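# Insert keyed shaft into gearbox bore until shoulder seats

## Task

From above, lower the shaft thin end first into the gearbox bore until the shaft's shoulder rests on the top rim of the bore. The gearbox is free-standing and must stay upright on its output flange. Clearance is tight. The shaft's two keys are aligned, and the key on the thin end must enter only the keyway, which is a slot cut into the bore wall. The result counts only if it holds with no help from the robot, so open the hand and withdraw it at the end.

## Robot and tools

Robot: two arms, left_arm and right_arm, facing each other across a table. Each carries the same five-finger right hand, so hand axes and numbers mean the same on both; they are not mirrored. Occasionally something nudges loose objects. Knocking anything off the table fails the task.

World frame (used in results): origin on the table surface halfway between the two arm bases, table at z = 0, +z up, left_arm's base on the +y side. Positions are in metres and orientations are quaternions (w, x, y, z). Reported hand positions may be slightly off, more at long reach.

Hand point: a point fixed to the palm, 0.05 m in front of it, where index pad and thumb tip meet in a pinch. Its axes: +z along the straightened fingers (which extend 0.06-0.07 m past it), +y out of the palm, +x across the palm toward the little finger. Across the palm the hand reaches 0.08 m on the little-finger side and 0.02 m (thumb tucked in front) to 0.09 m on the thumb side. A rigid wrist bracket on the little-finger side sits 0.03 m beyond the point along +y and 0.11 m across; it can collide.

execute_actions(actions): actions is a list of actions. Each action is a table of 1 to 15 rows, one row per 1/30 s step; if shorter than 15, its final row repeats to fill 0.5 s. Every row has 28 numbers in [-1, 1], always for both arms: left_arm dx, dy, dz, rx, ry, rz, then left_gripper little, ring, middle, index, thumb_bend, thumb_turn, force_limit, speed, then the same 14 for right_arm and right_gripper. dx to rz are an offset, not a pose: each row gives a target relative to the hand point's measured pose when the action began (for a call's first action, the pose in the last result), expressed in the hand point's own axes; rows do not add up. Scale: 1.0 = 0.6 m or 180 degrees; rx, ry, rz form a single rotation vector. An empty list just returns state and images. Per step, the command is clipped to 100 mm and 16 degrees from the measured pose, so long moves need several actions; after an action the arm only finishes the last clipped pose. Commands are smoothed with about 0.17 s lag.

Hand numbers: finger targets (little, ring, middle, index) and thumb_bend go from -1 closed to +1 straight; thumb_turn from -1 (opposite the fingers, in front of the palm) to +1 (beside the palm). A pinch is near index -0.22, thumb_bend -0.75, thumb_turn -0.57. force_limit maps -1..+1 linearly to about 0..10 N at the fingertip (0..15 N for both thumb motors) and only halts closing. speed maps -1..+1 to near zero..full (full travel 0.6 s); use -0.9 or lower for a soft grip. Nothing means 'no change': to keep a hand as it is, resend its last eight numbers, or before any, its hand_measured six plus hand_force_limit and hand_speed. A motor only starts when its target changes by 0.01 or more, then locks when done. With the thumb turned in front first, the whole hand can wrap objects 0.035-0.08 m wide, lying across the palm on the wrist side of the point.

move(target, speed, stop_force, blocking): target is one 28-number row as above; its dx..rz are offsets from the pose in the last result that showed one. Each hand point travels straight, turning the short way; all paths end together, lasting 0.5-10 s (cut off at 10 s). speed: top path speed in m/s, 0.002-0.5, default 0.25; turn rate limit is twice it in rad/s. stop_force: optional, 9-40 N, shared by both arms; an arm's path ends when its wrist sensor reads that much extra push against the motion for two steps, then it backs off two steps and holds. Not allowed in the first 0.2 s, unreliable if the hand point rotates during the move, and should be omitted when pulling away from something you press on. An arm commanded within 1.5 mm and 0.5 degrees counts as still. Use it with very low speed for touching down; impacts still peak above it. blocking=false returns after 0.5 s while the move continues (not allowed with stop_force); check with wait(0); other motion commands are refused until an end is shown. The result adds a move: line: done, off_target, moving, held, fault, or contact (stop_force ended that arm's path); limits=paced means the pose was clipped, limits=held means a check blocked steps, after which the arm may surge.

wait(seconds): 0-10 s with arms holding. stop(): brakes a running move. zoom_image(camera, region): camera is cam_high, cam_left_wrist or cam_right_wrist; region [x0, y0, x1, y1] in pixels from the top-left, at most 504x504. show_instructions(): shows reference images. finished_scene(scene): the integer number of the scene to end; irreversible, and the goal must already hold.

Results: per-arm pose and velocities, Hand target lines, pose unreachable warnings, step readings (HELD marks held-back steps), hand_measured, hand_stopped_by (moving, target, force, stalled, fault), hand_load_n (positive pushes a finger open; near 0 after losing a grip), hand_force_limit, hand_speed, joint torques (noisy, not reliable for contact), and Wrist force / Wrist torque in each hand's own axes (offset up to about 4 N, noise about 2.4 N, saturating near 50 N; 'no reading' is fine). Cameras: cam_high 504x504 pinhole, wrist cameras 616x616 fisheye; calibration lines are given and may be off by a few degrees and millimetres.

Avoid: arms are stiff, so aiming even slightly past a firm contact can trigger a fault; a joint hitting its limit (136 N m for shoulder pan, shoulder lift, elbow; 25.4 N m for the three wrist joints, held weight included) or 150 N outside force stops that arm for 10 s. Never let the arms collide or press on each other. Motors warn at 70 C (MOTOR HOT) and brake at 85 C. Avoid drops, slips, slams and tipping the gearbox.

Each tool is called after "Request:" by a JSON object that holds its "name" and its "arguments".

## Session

Request:
{"name": "execute_actions", "arguments": {"actions": []}}

Scene clock: 0.00 s.
left_arm: end_effector_position=(+0.2520, +0.4687, +0.4899) hand_measured=(+1.000, +1.000, +1.000, +1.000, +1.000, +1.000) hand_load_n=(+0.0, +0.0, +0.0, +0.0, +0.0, +0.0) hand_stopped_by=(target, target, target, target, target, target) hand_force_limit=0.00 hand_speed=-0.80 end_effector_quat_wxyz=(+0.017, +0.294, +0.956, -0.007) end_effector_velocity=(+0.000, -0.000, -0.000) end_effector_angular_velocity=(-0.001, -0.001, +0.001) | right_arm: end_effector_position=(+0.0564, -0.2479, +0.4804) hand_measured=(+1.000, +1.000, +1.000, +1.000, +1.000, +1.000) hand_load_n=(+0.0, +0.0, +0.0, +0.0, +0.0, +0.0) hand_stopped_by=(target, target, target, target, target, target) hand_force_limit=0.00 hand_speed=-0.80 end_effector_quat_wxyz=(+0.006, -0.376, +0.926, -0.011) end_effector_velocity=(-0.000, -0.000, -0.000) end_effector_angular_velocity=(-0.001, +0.000, +0.000)
Joint positions: left_arm=[ 0.569 -1.742  1.318  1.958  1.562 -1.873] | right_arm=[-1.185 -1.741  1.344  1.957  1.594 -1.884]
Joint velocities: left_arm=[ 0.     0.001 -0.001 -0.002  0.    -0.001] | right_arm=[ 0.     0.     0.     0.     0.001 -0.   ]
Joint torques (N m, as the arm reports them, + toward a larger angle): no reading
Motor temperatures (°C, as the motors report them): left_arm=[27 27 28 32 35 31] | right_arm=[28 27 27 30 35 33]
Wrist force (N, on the end effector, along its own x y z axes, offset not removed): no reading
Wrist torque (N m, same axes, about the end effector's origin, offset not removed): no reading
Hand target (left_arm): +0.252, +0.469, +0.490; +0.017, +0.294, +0.956, -0.007
Hand target (right_arm): +0.056, -0.248, +0.480; +0.006, -0.376, +0.926, -0.011
camera_calibration (this result's frames):
cam_left_wrist: T_world_to_cam=[[0.646283, 0.762528, 0.0295016, -0.535051], [0.598602, -0.530567, 0.600145, -0.204124], [0.47328, -0.370204, -0.799347, 0.573802], [0, 0, 0, 1]] pos_world=[0.196415, 0.512114, 0.596956]
cam_right_wrist: T_world_to_cam=[[-0.582122, 0.812924, -0.0170053, 0.242989], [0.681069, 0.498914, 0.535938, -0.165214], [0.444161, 0.300399, -0.844086, 0.58368], [0, 0, 0, 1]] pos_world=[-0.00527624, -0.290441, 0.585353]

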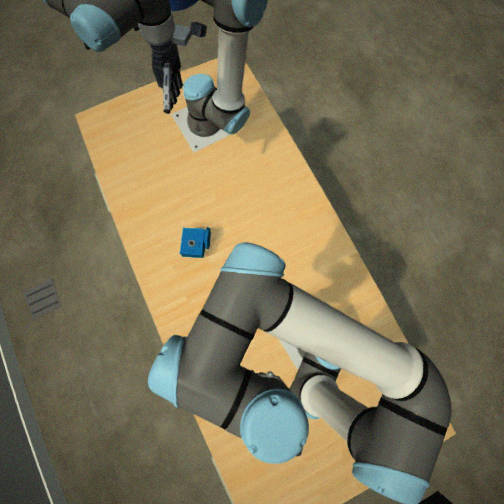

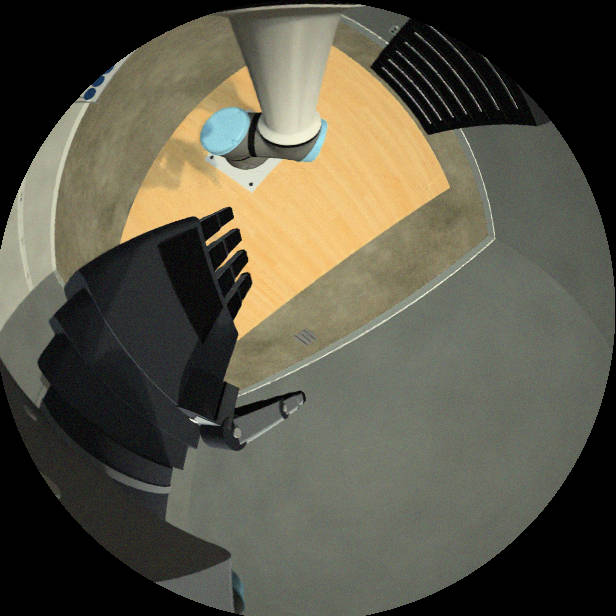

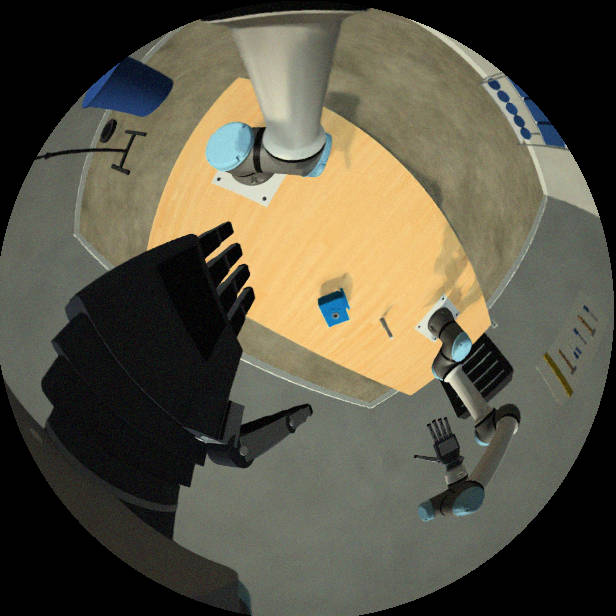

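Request:
{"name": "move", "arguments": {"target": [0.14,0.207,0,0,0,0,1,1,1,1,1,1,0,0,-0.563,0.075,0.425,0,0,0,1,1,1,1,1,1,0,0], "speed": 0.3}}

Request:
{"name": "zoom_image", "arguments": {"camera": "cam_right_wrist", "region": [260,140,360,240]}}

Scene clock: 2.50 s.
left_arm: end_effector_position=(+0.2525, +0.6185, +0.4869) hand_measured=(+1.000, +1.000, +1.000, +1.000, +1.000, +1.000) hand_load_n=(+0.0, +0.0, +0.0, +0.0, +0.0, +0.0) hand_stopped_by=(target, target, target, target, target, target) hand_force_limit=0.00 hand_speed=0.00 end_effector_quat_wxyz=(+0.018, +0.294, +0.956, -0.006) end_effector_velocity=(+0.001, +0.000, -0.001) end_effector_angular_velocity=(+0.000, +0.000, -0.002) | right_arm: end_effector_position=(+0.2723, +0.0160, +0.2257) hand_measured=(+1.000, +1.000, +1.000, +1.000, +1.000, +1.000) hand_load_n=(+0.0, +0.0, +0.0, +0.0, +0.0, +0.0) hand_stopped_by=(target, target, target, target, target, target) hand_force_limit=0.00 hand_speed=0.00 end_effector_quat_wxyz=(+0.006, -0.376, +0.926, -0.011) end_effector_velocity=(+0.001, +0.001, -0.001) end_effector_angular_velocity=(-0.003, +0.000, -0.001)
Joint positions: left_arm=[ 1.247 -1.723  1.312  1.947  1.585 -1.195] | right_arm=[-0.918 -0.904  0.951  1.518  1.596 -1.618]
Joint velocities: left_arm=[ 0.003  0.002  0.    -0.002 -0.     0.005] | right_arm=[-0.     0.006 -0.008  0.004  0.002  0.001]
Joint torques (N m, as the arm reports them, + toward a larger angle): left_arm=[ 13.12  -2.68 -26.4    1.28   1.4    1.92] | right_arm=[ 11.89 -35.07 -29.93   4.05   2.84   1.96]
Motor temperatures (°C, as the motors report them): left_arm=[27 27 28 32 35 31] | right_arm=[28 27 27 30 35 33]
Wrist force (N, on the end effector, along its own x y z axes, offset not removed): left_arm=[-3.0 -0.4 0.9] | right_arm=[0.8 0.5 1.0]
Wrist torque (N m, same axes, about the end effector's origin, offset not removed): left_arm=[-0.13 0.30 -0.31] | right_arm=[0.02 0.13 0.15]
Hand target (left_arm): +0.252, +0.619, +0.487; +0.018, +0.294, +0.956, -0.006
Hand target (right_arm): +0.272, +0.016, +0.226; +0.006, -0.376, +0.926, -0.011
Off the commanded pose (left_arm): 0.000 m, 0 deg.
Off the commanded pose (right_arm): 0.000 m, 0 deg.
move: done
camera_calibration (this result's frames):
cam_left_wrist: T_world_to_cam=[[0.646236, 0.762502, 0.0311264, -0.650274], [0.598032, -0.531339, 0.60003, -0.122454], [0.474063, -0.369147, -0.799372, 0.625761], [0, 0, 0, 1]] pos_world=[0.196812, 0.661769, 0.593932]
cam_right_wrist: T_world_to_cam=[[-0.58211, 0.812927, -0.0172484, 0.149876], [0.681029, 0.499033, 0.535878, -0.307371], [0.444237, 0.300193, -0.844119, 0.193516], [0, 0, 0, 1]] pos_world=[0.210607, -0.0265421, 0.330649]

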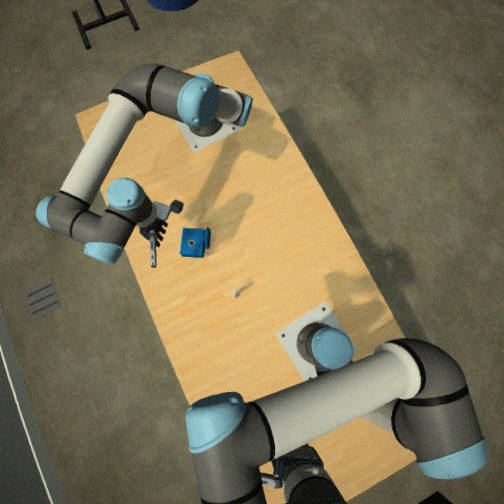

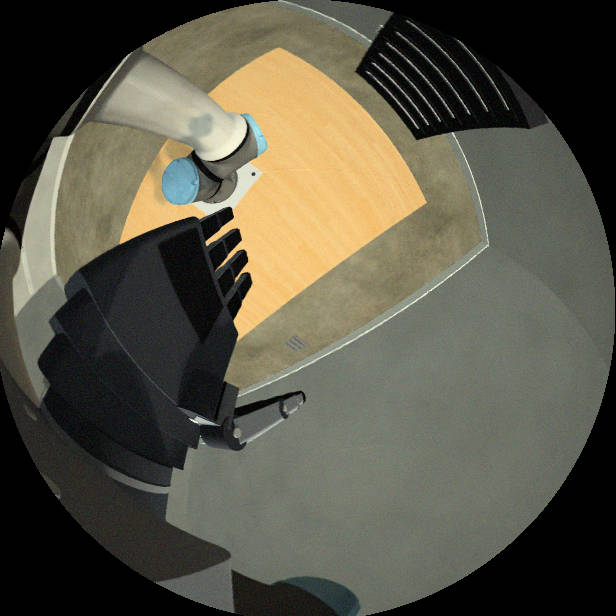

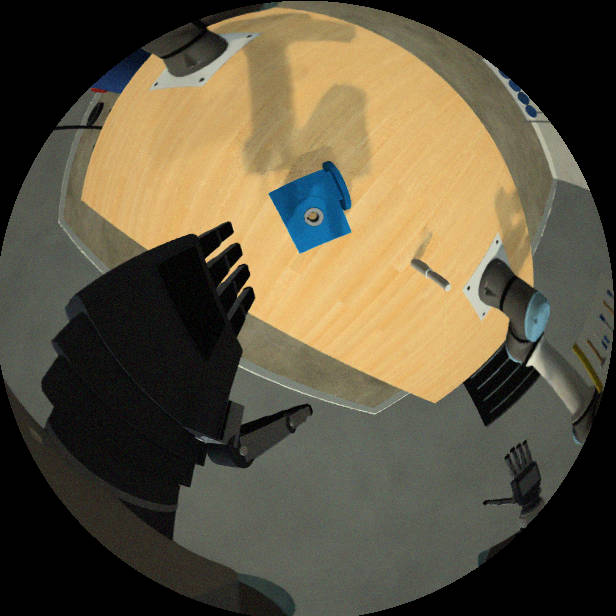

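Region (260, 140, 360, 240) of cam_right_wrist's 616x616 image, scaled by 5.040, with more detail than that image has.

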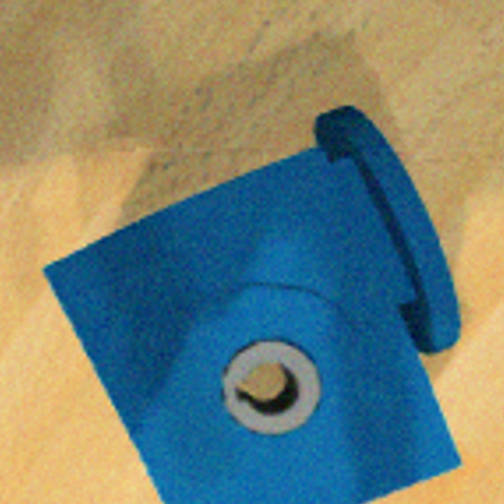

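Request:
{"name": "move", "arguments": {"target": [0,0,0,0,0,0,1,1,1,1,1,1,0,0,-0.012,0.012,0.11,0,0,0,1,1,1,1,1,1,0,0]}}

Request:
{"name": "zoom_image", "arguments": {"camera": "cam_right_wrist", "region": [280,185,340,245]}}

Request:
{"name": "move", "arguments": {"target": [0,0,0,0,0,0,1,1,1,1,1,1,0,0,-0.15,0.34,-0.08,0,0,0,1,1,1,1,1,1,0,0]}}

Request:
{"name": "zoom_image", "arguments": {"camera": "cam_right_wrist", "region": [260,165,360,265]}}

Scene clock: 3.67 s.
left_arm: end_effector_position=(+0.2525, +0.6185, +0.4869) hand_measured=(+1.000, +1.000, +1.000, +1.000, +1.000, +1.000) hand_load_n=(+0.0, +0.0, +0.0, +0.0, +0.0, +0.0) hand_stopped_by=(target, target, target, target, target, target) hand_force_limit=0.00 hand_speed=0.00 end_effector_quat_wxyz=(+0.018, +0.294, +0.956, -0.006) end_effector_velocity=(-0.000, +0.000, +0.001) end_effector_angular_velocity=(+0.000, -0.004, -0.002) | right_arm: end_effector_position=(+0.2739, +0.0251, +0.1597) hand_measured=(+1.000, +1.000, +1.000, +1.000, +1.000, +1.000) hand_load_n=(+0.0, +0.0, +0.0, +0.0, +0.0, +0.0) hand_stopped_by=(target, target, target, target, target, target) hand_force_limit=0.00 hand_speed=0.00 end_effector_quat_wxyz=(+0.006, -0.376, +0.926, -0.011) end_effector_velocity=(-0.001, +0.000, -0.001) end_effector_angular_velocity=(-0.001, +0.001, +0.001)
Joint positions: left_arm=[ 1.247 -1.723  1.312  1.947  1.585 -1.195] | right_arm=[-0.908 -0.858  1.044  1.381  1.596 -1.608]
Joint velocities: left_arm=[-0.001 -0.002 -0.001 -0.001 -0.001  0.001] | right_arm=[ 0.001  0.001  0.001 -0.001 -0.     0.   ]
Joint torques (N m, as the arm reports them, + toward a larger angle): left_arm=[-12.79 -17.58  -9.72   2.78  -1.75  -1.36] | right_arm=[ 12.59 -36.81  -8.64   1.17  -2.87   1.94]
Motor temperatures (°C, as the motors report them): left_arm=[27 27 28 32 35 31] | right_arm=[28 27 27 30 35 33]
Wrist force (N, on the end effector, along its own x y z axes, offset not removed): left_arm=[-2.4 -2.2 2.2] | right_arm=[1.9 -1.2 1.4]
Wrist torque (N m, same axes, about the end effector's origin, offset not removed): left_arm=[-0.35 0.32 -0.24] | right_arm=[-0.37 -0.22 0.33]
Hand target (left_arm): +0.252, +0.618, +0.487; +0.018, +0.294, +0.956, -0.006
Hand target (right_arm): +0.274, +0.025, +0.160; +0.006, -0.376, +0.926, -0.011
Off the commanded pose (left_arm): 0.000 m, 0 deg.
Off the commanded pose (right_arm): 0.000 m, 0 deg.
move: done
camera_calibration (this result's frames):
cam_left_wrist: T_world_to_cam=[[0.646204, 0.762529, 0.0311479, -0.650304], [0.59802, -0.531303, 0.600074, -0.122505], [0.474123, -0.369143, -0.799338, 0.625743], [0, 0, 0, 1]] pos_world=[0.19681, 0.661777, 0.593947]
cam_right_wrist: T_world_to_cam=[[-0.582113, 0.812924, -0.0173162, 0.142231], [0.681004, 0.499063, 0.535882, -0.277602], [0.444273, 0.300151, -0.844115, 0.134337], [0, 0, 0, 1]] pos_world=[0.21216, -0.0174034, 0.264621]

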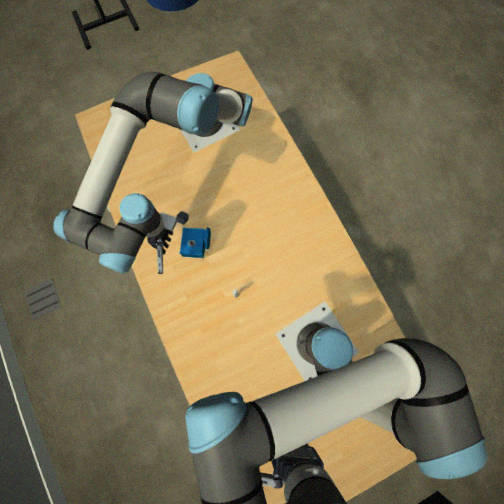

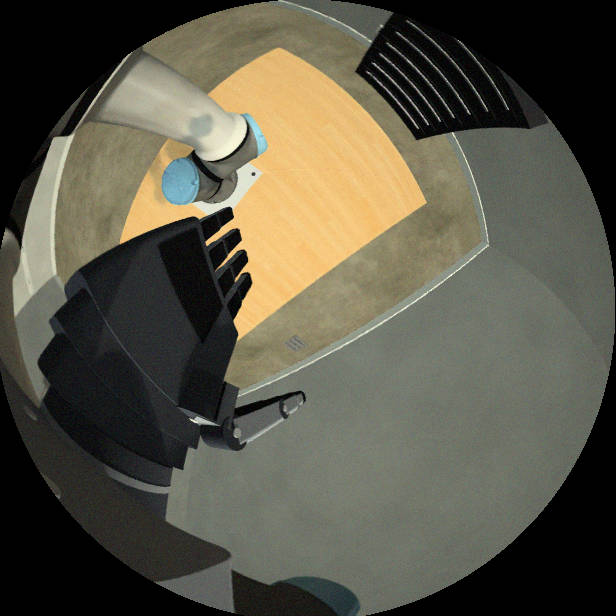

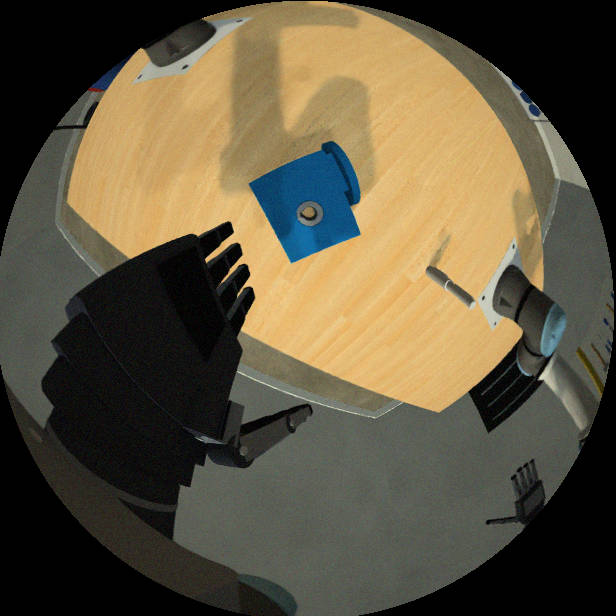

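Region (280, 185, 340, 245) of cam_right_wrist's 616x616 image, scaled by 8.400, with more detail than that image has.

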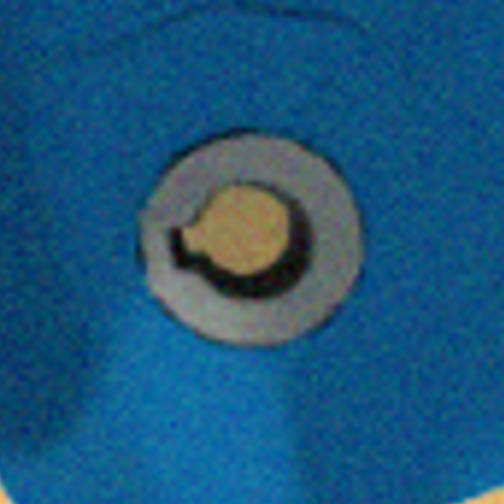

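Scene clock: 5.17 s.
left_arm: end_effector_position=(+0.2525, +0.6185, +0.4869) hand_measured=(+1.000, +1.000, +1.000, +1.000, +1.000, +1.000) hand_load_n=(+0.0, +0.0, +0.0, +0.0, +0.0, +0.0) hand_stopped_by=(target, target, target, target, target, target) hand_force_limit=0.00 hand_speed=0.00 end_effector_quat_wxyz=(+0.018, +0.294, +0.956, -0.006) end_effector_velocity=(-0.000, -0.000, +0.000) end_effector_angular_velocity=(+0.000, +0.001, +0.001) | right_arm: end_effector_position=(+0.1944, +0.2330, +0.2020) hand_measured=(+1.000, +1.000, +1.000, +1.000, +1.000, +1.000) hand_load_n=(+0.0, +0.0, +0.0, +0.0, +0.0, +0.0) hand_stopped_by=(target, target, target, target, target, target) hand_force_limit=0.00 hand_speed=0.00 end_effector_quat_wxyz=(+0.070, -0.360, +0.928, +0.069) end_effector_velocity=(+0.000, +0.001, +0.000) end_effector_angular_velocity=(+0.005, -0.002, -0.001)
Joint positions: left_arm=[ 1.247 -1.723  1.312  1.947  1.585 -1.195] | right_arm=[-0.621 -0.385  0.034  1.727  1.546 -1.287]
Joint velocities: left_arm=[-0.    -0.     0.     0.001  0.    -0.001] | right_arm=[ 0.     0.001 -0.003 -0.003 -0.001  0.002]
Joint torques (N m, as the arm reports them, + toward a larger angle): left_arm=[ -7.14 -14.65 -10.11   2.8   -1.12  -1.2 ] | right_arm=[ 11.9  -48.22 -28.23   0.67  -2.96   1.85]
Motor temperatures (°C, as the motors report them): left_arm=[27 27 28 32 35 31] | right_arm=[28 27 27 30 35 33]
Wrist force (N, on the end effector, along its own x y z axes, offset not removed): left_arm=[-1.3 -2.8 -0.6] | right_arm=[-3.7 1.2 1.2]
Wrist torque (N m, same axes, about the end effector's origin, offset not removed): left_arm=[-0.23 -0.01 -0.04] | right_arm=[0.04 0.68 0.12]
Hand target (left_arm): +0.252, +0.618, +0.487; +0.018, +0.294, +0.956, -0.006
Hand target (right_arm): +0.194, +0.233, +0.202; +0.070, -0.360, +0.928, +0.069
Off the commanded pose (left_arm): 0.000 m, 0 deg.
Off the commanded pose (right_arm): 0.002 m, 12 deg.
elbow stopped short (right arm): the move would have taken joint 3 (elbow) straighter than the controller allows; a more bent joint 3 avoids this.
move: off_target (right_arm)
camera_calibration (this result's frames):
cam_left_wrist: T_world_to_cam=[[0.646212, 0.762522, 0.031153, -0.650302], [0.598012, -0.531311, 0.600076, -0.1225], [0.474123, -0.369146, -0.799336, 0.625744], [0, 0, 0, 1]] pos_world=[0.19681, 0.661775, 0.593948]
cam_right_wrist: T_world_to_cam=[[-0.561744, 0.81991, 0.110417, -0.103705], [0.658639, 0.362449, 0.659413, -0.338691], [0.500639, 0.443146, -0.743628, 0.0784379], [0, 0, 0, 1]] pos_world=[0.12555, 0.173027, 0.293117]

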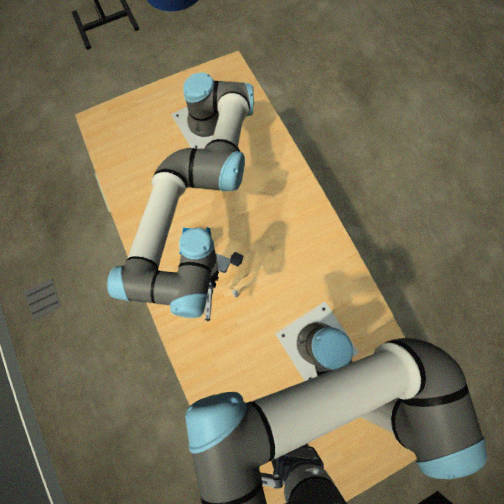

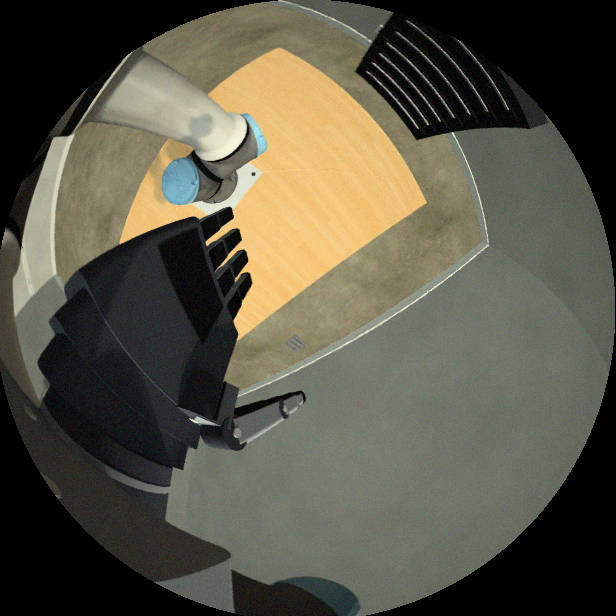

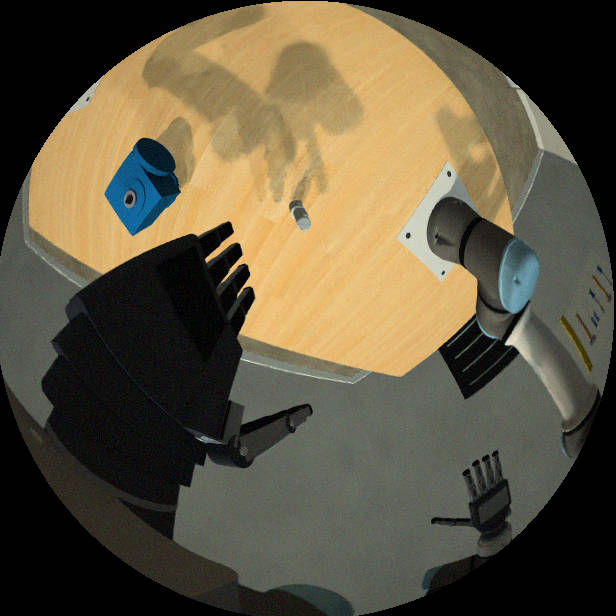

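Region (260, 165, 360, 265) of cam_right_wrist's 616x616 image, scaled by 5.040, with more detail than that image has.

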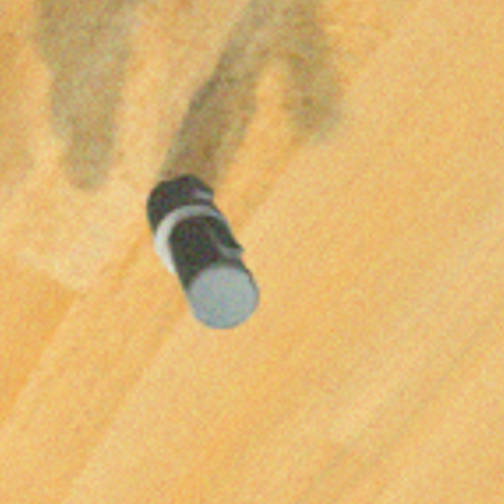

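Request:
{"name": "move", "arguments": {"target": [0,0,0,0,0,0,1,1,1,1,1,1,0,0,0.152,0.12,-0.117,-0.547,0.152,0.672,1,1,0.4,0.4,0.2,-1,0,0], "speed": 0.4}}

Scene clock: 9.90 s.
left_arm: end_effector_position=(+0.2525, +0.6185, +0.4869) hand_measured=(+1.000, +1.000, +1.000, +1.000, +1.000, +1.000) hand_load_n=(+0.0, +0.0, +0.0, +0.0, +0.0, +0.0) hand_stopped_by=(target, target, target, target, target, target) hand_force_limit=0.00 hand_speed=0.00 end_effector_quat_wxyz=(+0.018, +0.294, +0.956, -0.006) end_effector_velocity=(+0.001, -0.000, -0.000) end_effector_angular_velocity=(+0.000, +0.001, -0.002) | right_arm: end_effector_position=(+0.0733, +0.2132, +0.2597) hand_measured=(+1.000, +1.000, +0.400, +0.400, +0.200, -1.000) hand_load_n=(+0.0, +0.0, +0.0, +0.0, +0.0, +0.0) hand_stopped_by=(target, target, target, target, target, target) hand_force_limit=0.00 hand_speed=0.00 end_effector_quat_wxyz=(-0.416, +0.574, +0.415, +0.570) end_effector_velocity=(-0.000, +0.000, +0.000) end_effector_angular_velocity=(+0.001, +0.004, -0.006)
Joint positions: left_arm=[ 1.247 -1.723  1.312  1.947  1.585 -1.195] | right_arm=[-0.297 -1.242  1.7   -0.455  1.659  1.576]
Joint velocities: left_arm=[-0.001  0.001  0.    -0.    -0.     0.002] | right_arm=[ 0.003  0.002 -0.004  0.003  0.009  0.004]
Joint torques (N m, as the arm reports them, + toward a larger angle): left_arm=[ -5.18 -13.41  -9.15   2.82  -0.76  -1.27] | right_arm=[ 12.27 -24.55 -32.2   -0.25   2.82   1.9 ]
Motor temperatures (°C, as the motors report them): left_arm=[27 27 28 32 35 31] | right_arm=[28 27 27 30 35 33]
Wrist force (N, on the end effector, along its own x y z axes, offset not removed): left_arm=[-3.3 -1.1 1.5] | right_arm=[-0.6 -2.7 -1.4]
Wrist torque (N m, same axes, about the end effector's origin, offset not removed): left_arm=[-0.17 0.32 -0.26] | right_arm=[-0.42 0.33 0.13]
Hand target (left_arm): +0.252, +0.618, +0.487; +0.018, +0.294, +0.956, -0.006
Hand target (right_arm): +0.073, +0.213, +0.260; -0.416, +0.574, +0.415, +0.570
Off the commanded pose (left_arm): 0.000 m, 0 deg.
Off the commanded pose (right_arm): 0.000 m, 0 deg.
move: done
camera_calibration (this result's frames):
cam_left_wrist: T_world_to_cam=[[0.646212, 0.762521, 0.0311529, -0.650302], [0.598011, -0.531312, 0.600075, -0.1225], [0.474122, -0.369146, -0.799337, 0.625744], [0, 0, 0, 1]] pos_world=[0.19681, 0.661775, 0.593948]
cam_right_wrist: T_world_to_cam=[[0.937424, -0.312445, -0.153671, 0.0382863], [-0.291958, -0.464851, -0.835867, 0.34458], [0.189728, 0.828428, -0.526983, 0.0750663], [0, 0, 0, 1]] pos_world=[0.0504702, 0.109953, 0.333465]

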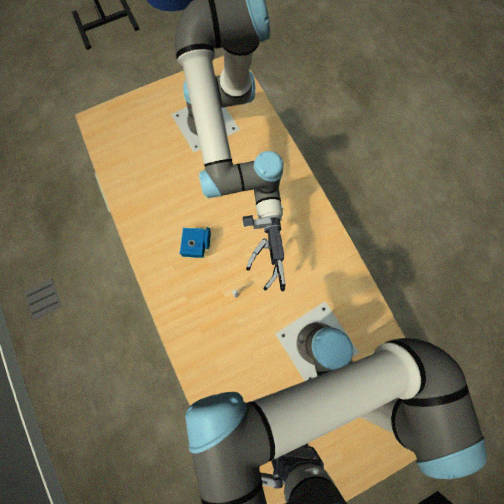

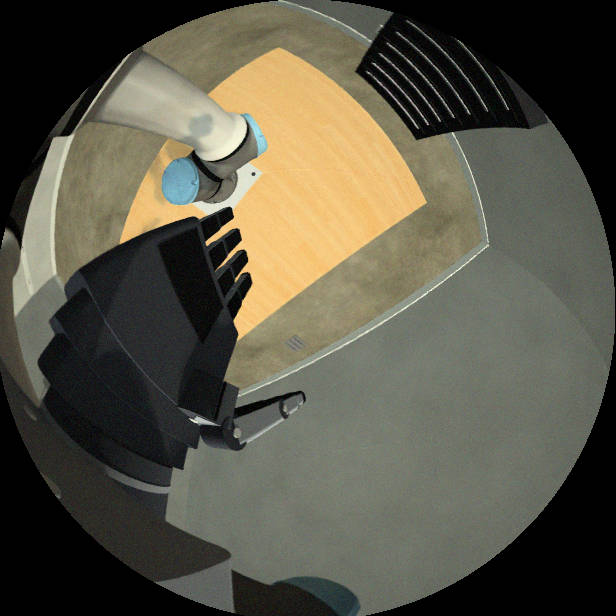

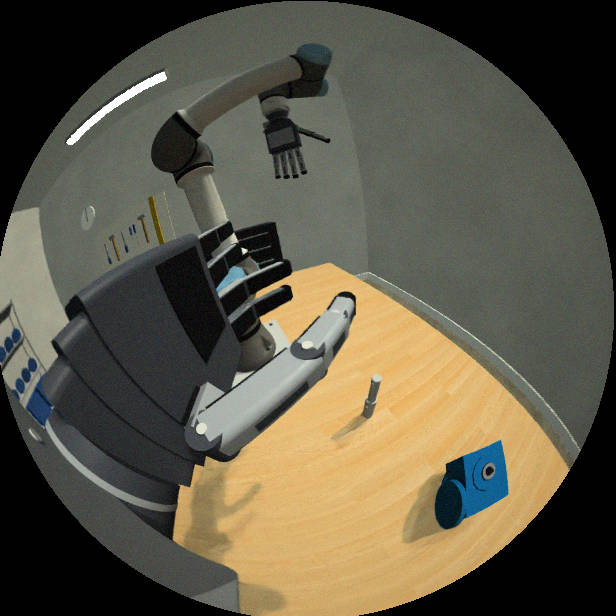

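Request:
{"name": "move", "arguments": {"target": [0,0,0,0,0,0,1,1,1,1,1,1,0,0,-0.37,0,0,0,0,0,1,1,0.4,0.4,0.2,-1,0,0]}}

Request:
{"name": "move", "arguments": {"target": [0,0,0,0,0,0,1,1,1,1,1,1,0,0,-0.022,0.03,0,0,0,0,1,1,0.4,0.4,0.2,-1,0,0], "speed": 0.04}}

Scene clock: 11.47 s.
left_arm: end_effector_position=(+0.2525, +0.6185, +0.4869) hand_measured=(+1.000, +1.000, +1.000, +1.000, +1.000, +1.000) hand_load_n=(+0.0, +0.0, +0.0, +0.0, +0.0, +0.0) hand_stopped_by=(target, target, target, target, target, target) hand_force_limit=0.00 hand_speed=0.00 end_effector_quat_wxyz=(+0.018, +0.294, +0.956, -0.006) end_effector_velocity=(-0.001, +0.000, +0.000) end_effector_angular_velocity=(-0.001, +0.000, +0.001) | right_arm: end_effector_position=(+0.0725, +0.2131, +0.0377) hand_measured=(+1.000, +1.000, +0.400, +0.400, +0.200, -1.000) hand_load_n=(+0.0, +0.0, +0.0, +0.0, +0.0, +0.0) hand_stopped_by=(target, target, target, target, target, target) hand_force_limit=0.00 hand_speed=0.00 end_effector_quat_wxyz=(-0.416, +0.574, +0.415, +0.570) end_effector_velocity=(+0.000, +0.000, -0.001) end_effector_angular_velocity=(-0.000, +0.000, -0.000)
Joint positions: left_arm=[ 1.247 -1.723  1.312  1.947  1.585 -1.195] | right_arm=[-0.295 -0.891  1.861 -0.968  1.661  1.576]
Joint velocities: left_arm=[ 0.001 -0.002  0.001  0.002  0.001 -0.001] | right_arm=[-0.     0.003 -0.001 -0.002 -0.     0.   ]
Joint torques (N m, as the arm reports them, + toward a larger angle): left_arm=[ -5.34 -13.92  -8.92   2.9   -0.89  -1.27] | right_arm=[ 11.77 -30.97 -25.4   -3.03   0.96  -1.73]
Motor temperatures (°C, as the motors report them): left_arm=[27 27 28 32 35 31] | right_arm=[28 27 27 30 35 33]
Wrist force (N, on the end effector, along its own x y z axes, offset not removed): left_arm=[-3.4 -1.7 -1.0] | right_arm=[-1.1 -5.1 0.3]
Wrist torque (N m, same axes, about the end effector's origin, offset not removed): left_arm=[-0.17 0.55 -0.44] | right_arm=[-0.84 0.33 0.02]
Hand target (left_arm): +0.252, +0.618, +0.487; +0.018, +0.294, +0.956, -0.006
Hand target (right_arm): +0.072, +0.213, +0.038; -0.416, +0.574, +0.415, +0.570
Off the commanded pose (left_arm): 0.000 m, 0 deg.
Off the commanded pose (right_arm): 0.000 m, 0 deg.
move: done
camera_calibration (this result's frames):
cam_left_wrist: T_world_to_cam=[[0.646212, 0.762522, 0.031153, -0.650302], [0.598011, -0.531311, 0.600076, -0.1225], [0.474122, -0.369146, -0.799337, 0.625744], [0, 0, 0, 1]] pos_world=[0.19681, 0.661775, 0.593948]
cam_right_wrist: T_world_to_cam=[[0.93741, -0.312484, -0.153675, 0.0049087], [-0.291991, -0.46488, -0.83584, 0.158684], [0.189746, 0.828396, -0.527026, -0.0416257], [0, 0, 0, 1]] pos_world=[0.0496312, 0.109786, 0.111451]

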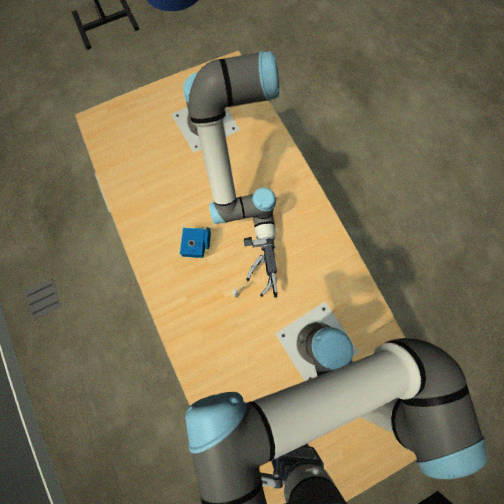

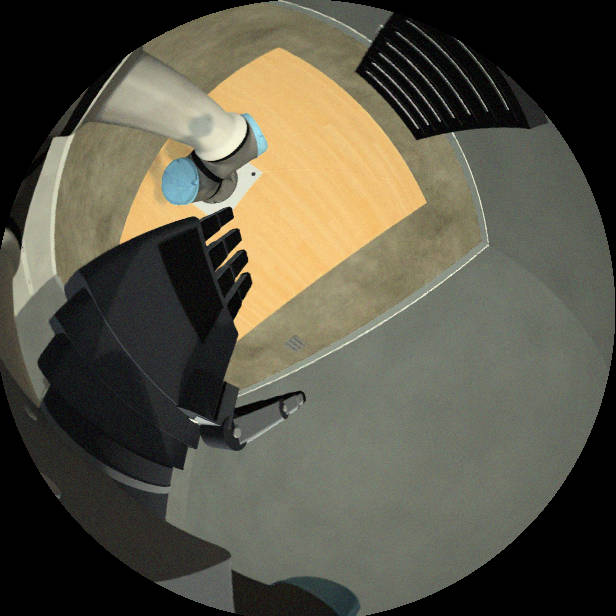

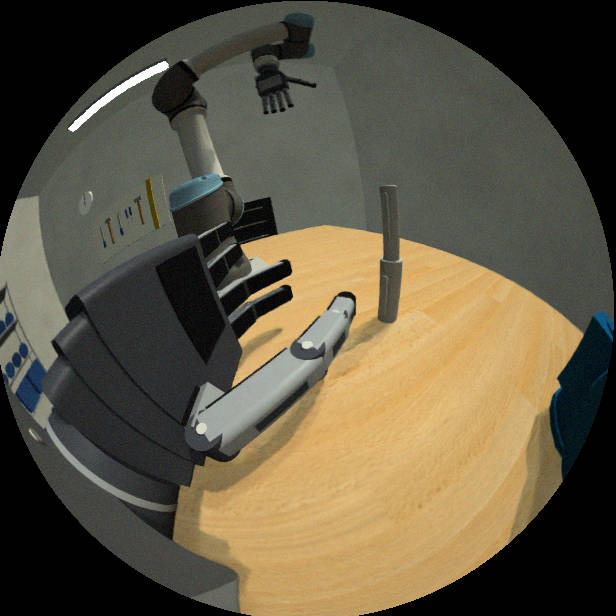

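Scene clock: 12.37 s.
left_arm: end_effector_position=(+0.2525, +0.6185, +0.4869) hand_measured=(+1.000, +1.000, +1.000, +1.000, +1.000, +1.000) hand_load_n=(+0.0, +0.0, +0.0, +0.0, +0.0, +0.0) hand_stopped_by=(target, target, target, target, target, target) hand_force_limit=0.00 hand_speed=0.00 end_effector_quat_wxyz=(+0.018, +0.294, +0.956, -0.006) end_effector_velocity=(-0.000, +0.000, +0.000) end_effector_angular_velocity=(+0.001, -0.001, -0.001) | right_arm: end_effector_position=(+0.0895, +0.2075, +0.0245) hand_measured=(+1.000, +1.000, +0.400, +0.400, +0.200, -1.000) hand_load_n=(+0.0, +0.0, +0.0, +0.0, +0.0, +0.0) hand_stopped_by=(target, target, target, target, target, target) hand_force_limit=0.00 hand_speed=0.00 end_effector_quat_wxyz=(-0.416, +0.574, +0.415, +0.570) end_effector_velocity=(+0.001, -0.000, -0.001) end_effector_angular_velocity=(+0.000, -0.000, +0.000)
Joint positions: left_arm=[ 1.247 -1.723  1.312  1.947  1.585 -1.195] | right_arm=[-0.332 -0.872  1.88  -1.006  1.624  1.576]
Joint velocities: left_arm=[-0.001 -0.001  0.     0.    -0.001  0.   ] | right_arm=[-0.002  0.001  0.001 -0.003 -0.003 -0.   ]
Joint torques (N m, as the arm reports them, + toward a larger angle): left_arm=[ -5.24 -13.66  -9.79   2.86  -0.76  -1.24] | right_arm=[-14.34 -30.36  -3.5   -3.06  -2.92  -1.74]
Motor temperatures (°C, as the motors report them): left_arm=[27 27 28 32 35 31] | right_arm=[28 27 27 30 35 33]
Wrist force (N, on the end effector, along its own x y z axes, offset not removed): left_arm=[-1.5 0.7 1.6] | right_arm=[-0.6 -1.2 1.8]
Wrist torque (N m, same axes, about the end effector's origin, offset not removed): left_arm=[-0.02 0.11 -0.02] | right_arm=[-0.35 0.04 0.27]
Hand target (left_arm): +0.252, +0.618, +0.487; +0.018, +0.294, +0.956, -0.006
Hand target (right_arm): +0.090, +0.207, +0.024; -0.416, +0.574, +0.415, +0.570
Off the commanded pose (left_arm): 0.000 m, 0 deg.
Off the commanded pose (right_arm): 0.000 m, 0 deg.
move: done
camera_calibration (this result's frames):
cam_left_wrist: T_world_to_cam=[[0.646212, 0.762522, 0.0311532, -0.650302], [0.598011, -0.531311, 0.600075, -0.1225], [0.474123, -0.369146, -0.799337, 0.625744], [0, 0, 0, 1]] pos_world=[0.19681, 0.661775, 0.593948]
cam_right_wrist: T_world_to_cam=[[0.937399, -0.312495, -0.153717, -0.0147874], [-0.292033, -0.464873, -0.835829, 0.150025], [0.189734, 0.828396, -0.527031, -0.0472108], [0, 0, 0, 1]] pos_world=[0.0666316, 0.104231, 0.0982407]

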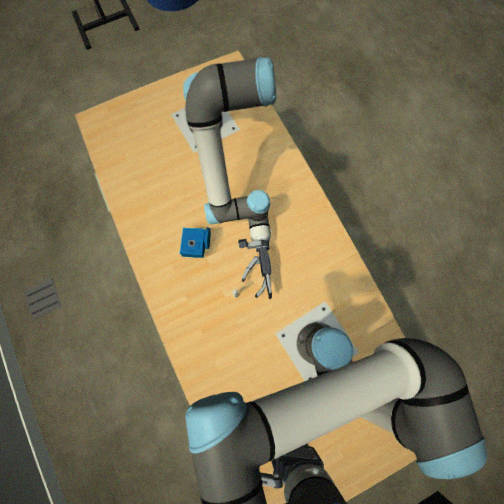

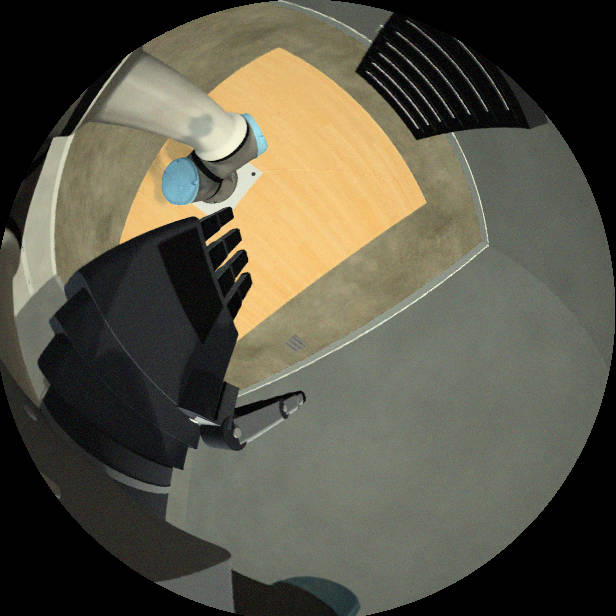

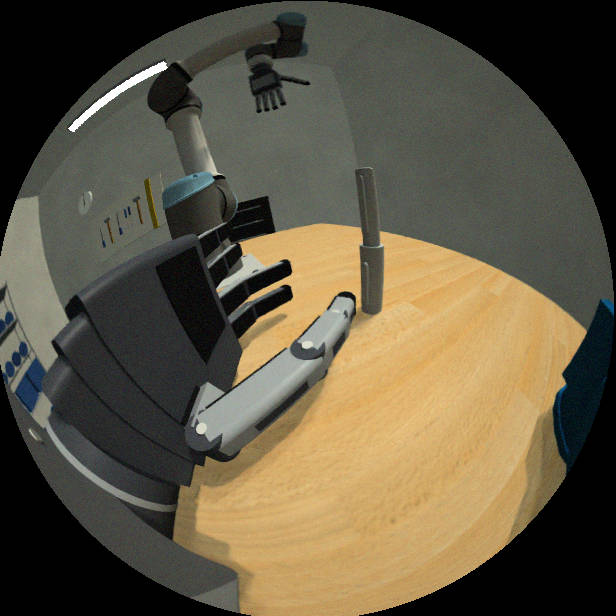

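Request:
{"name": "move", "arguments": {"target": [0,0,0,0,0,0,1,1,1,1,1,1,0,0,0,0.05,0.025,0,0,0,1,1,0.4,0.4,0.2,-1,0,0], "speed": 0.04}}

Scene clock: 13.97 s.
left_arm: end_effector_position=(+0.2525, +0.6185, +0.4869) hand_measured=(+1.000, +1.000, +1.000, +1.000, +1.000, +1.000) hand_load_n=(+0.0, +0.0, +0.0, +0.0, +0.0, +0.0) hand_stopped_by=(target, target, target, target, target, target) hand_force_limit=0.00 hand_speed=0.00 end_effector_quat_wxyz=(+0.018, +0.294, +0.956, -0.006) end_effector_velocity=(+0.001, +0.000, +0.000) end_effector_angular_velocity=(+0.001, -0.002, -0.001) | right_arm: end_effector_position=(+0.1225, +0.2125, +0.0243) hand_measured=(+1.000, +1.000, +0.400, +0.400, +0.200, -1.000) hand_load_n=(+0.0, +0.0, +0.0, +0.0, +0.0, +0.0) hand_stopped_by=(target, target, target, target, target, target) hand_force_limit=0.00 hand_speed=0.00 end_effector_quat_wxyz=(-0.416, +0.574, +0.415, +0.570) end_effector_velocity=(+0.001, +0.001, +0.000) end_effector_angular_velocity=(+0.002, -0.001, +0.000)
Joint positions: left_arm=[ 1.247 -1.723  1.312  1.947  1.585 -1.195] | right_arm=[-0.395 -0.864  1.862 -0.996  1.562  1.575]
Joint velocities: left_arm=[ 0.001  0.001 -0.001 -0.001 -0.001  0.001] | right_arm=[-0.002  0.001 -0.001 -0.001 -0.002 -0.   ]
Joint torques (N m, as the arm reports them, + toward a larger angle): left_arm=[ -5.33 -13.08  -9.63   2.88  -0.81  -1.23] | right_arm=[-14.99 -30.87 -24.88  -0.2   -2.95  -1.63]
Motor temperatures (°C, as the motors report them): left_arm=[27 27 28 32 35 31] | right_arm=[28 27 27 30 35 33]
Wrist force (N, on the end effector, along its own x y z axes, offset not removed): left_arm=[-2.3 -0.4 -2.0] | right_arm=[-1.3 -5.7 2.8]
Wrist torque (N m, same axes, about the end effector's origin, offset not removed): left_arm=[0.07 0.37 -0.07] | right_arm=[-1.09 0.42 0.04]
Hand target (left_arm): +0.252, +0.618, +0.487; +0.018, +0.294, +0.956, -0.006
Hand target (right_arm): +0.123, +0.212, +0.024; -0.416, +0.574, +0.415, +0.570
Off the commanded pose (left_arm): 0.000 m, 0 deg.
Off the commanded pose (right_arm): 0.000 m, 0 deg.
move: done
camera_calibration (this result's frames):
cam_left_wrist: T_world_to_cam=[[0.646212, 0.762522, 0.0311531, -0.650302], [0.598011, -0.531311, 0.600075, -0.1225], [0.474122, -0.369146, -0.799337, 0.625744], [0, 0, 0, 1]] pos_world=[0.19681, 0.661775, 0.593948]
cam_right_wrist: T_world_to_cam=[[0.937385, -0.312506, -0.153784, -0.0442634], [-0.292095, -0.464853, -0.835819, 0.161883], [0.189711, 0.828403, -0.527027, -0.0576666], [0, 0, 0, 1]] pos_world=[0.0997169, 0.10919, 0.098106]

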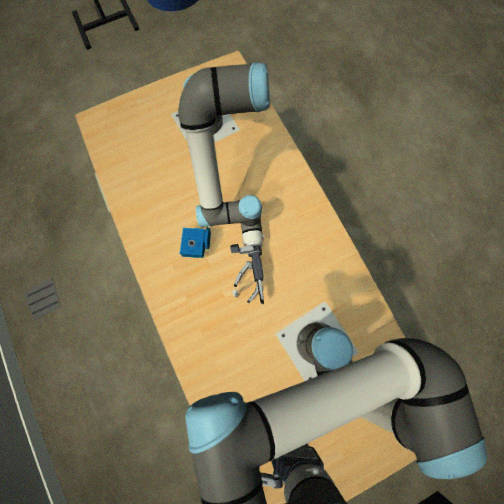

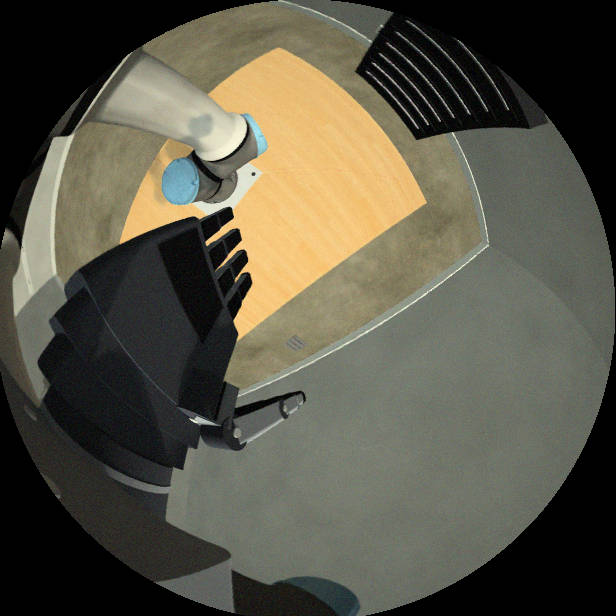

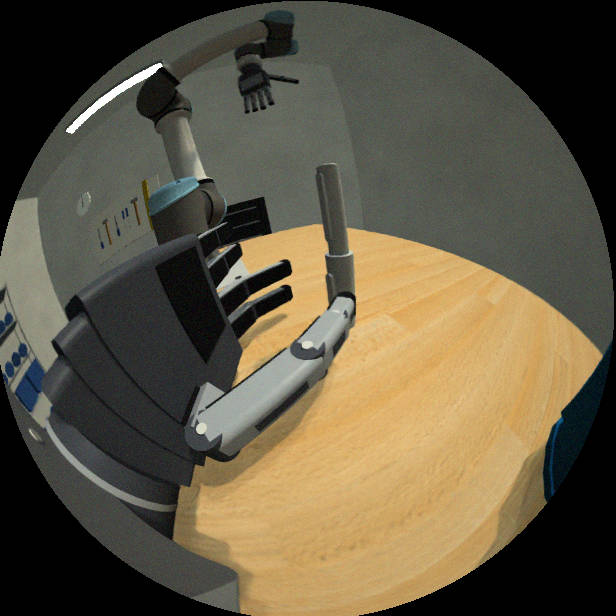

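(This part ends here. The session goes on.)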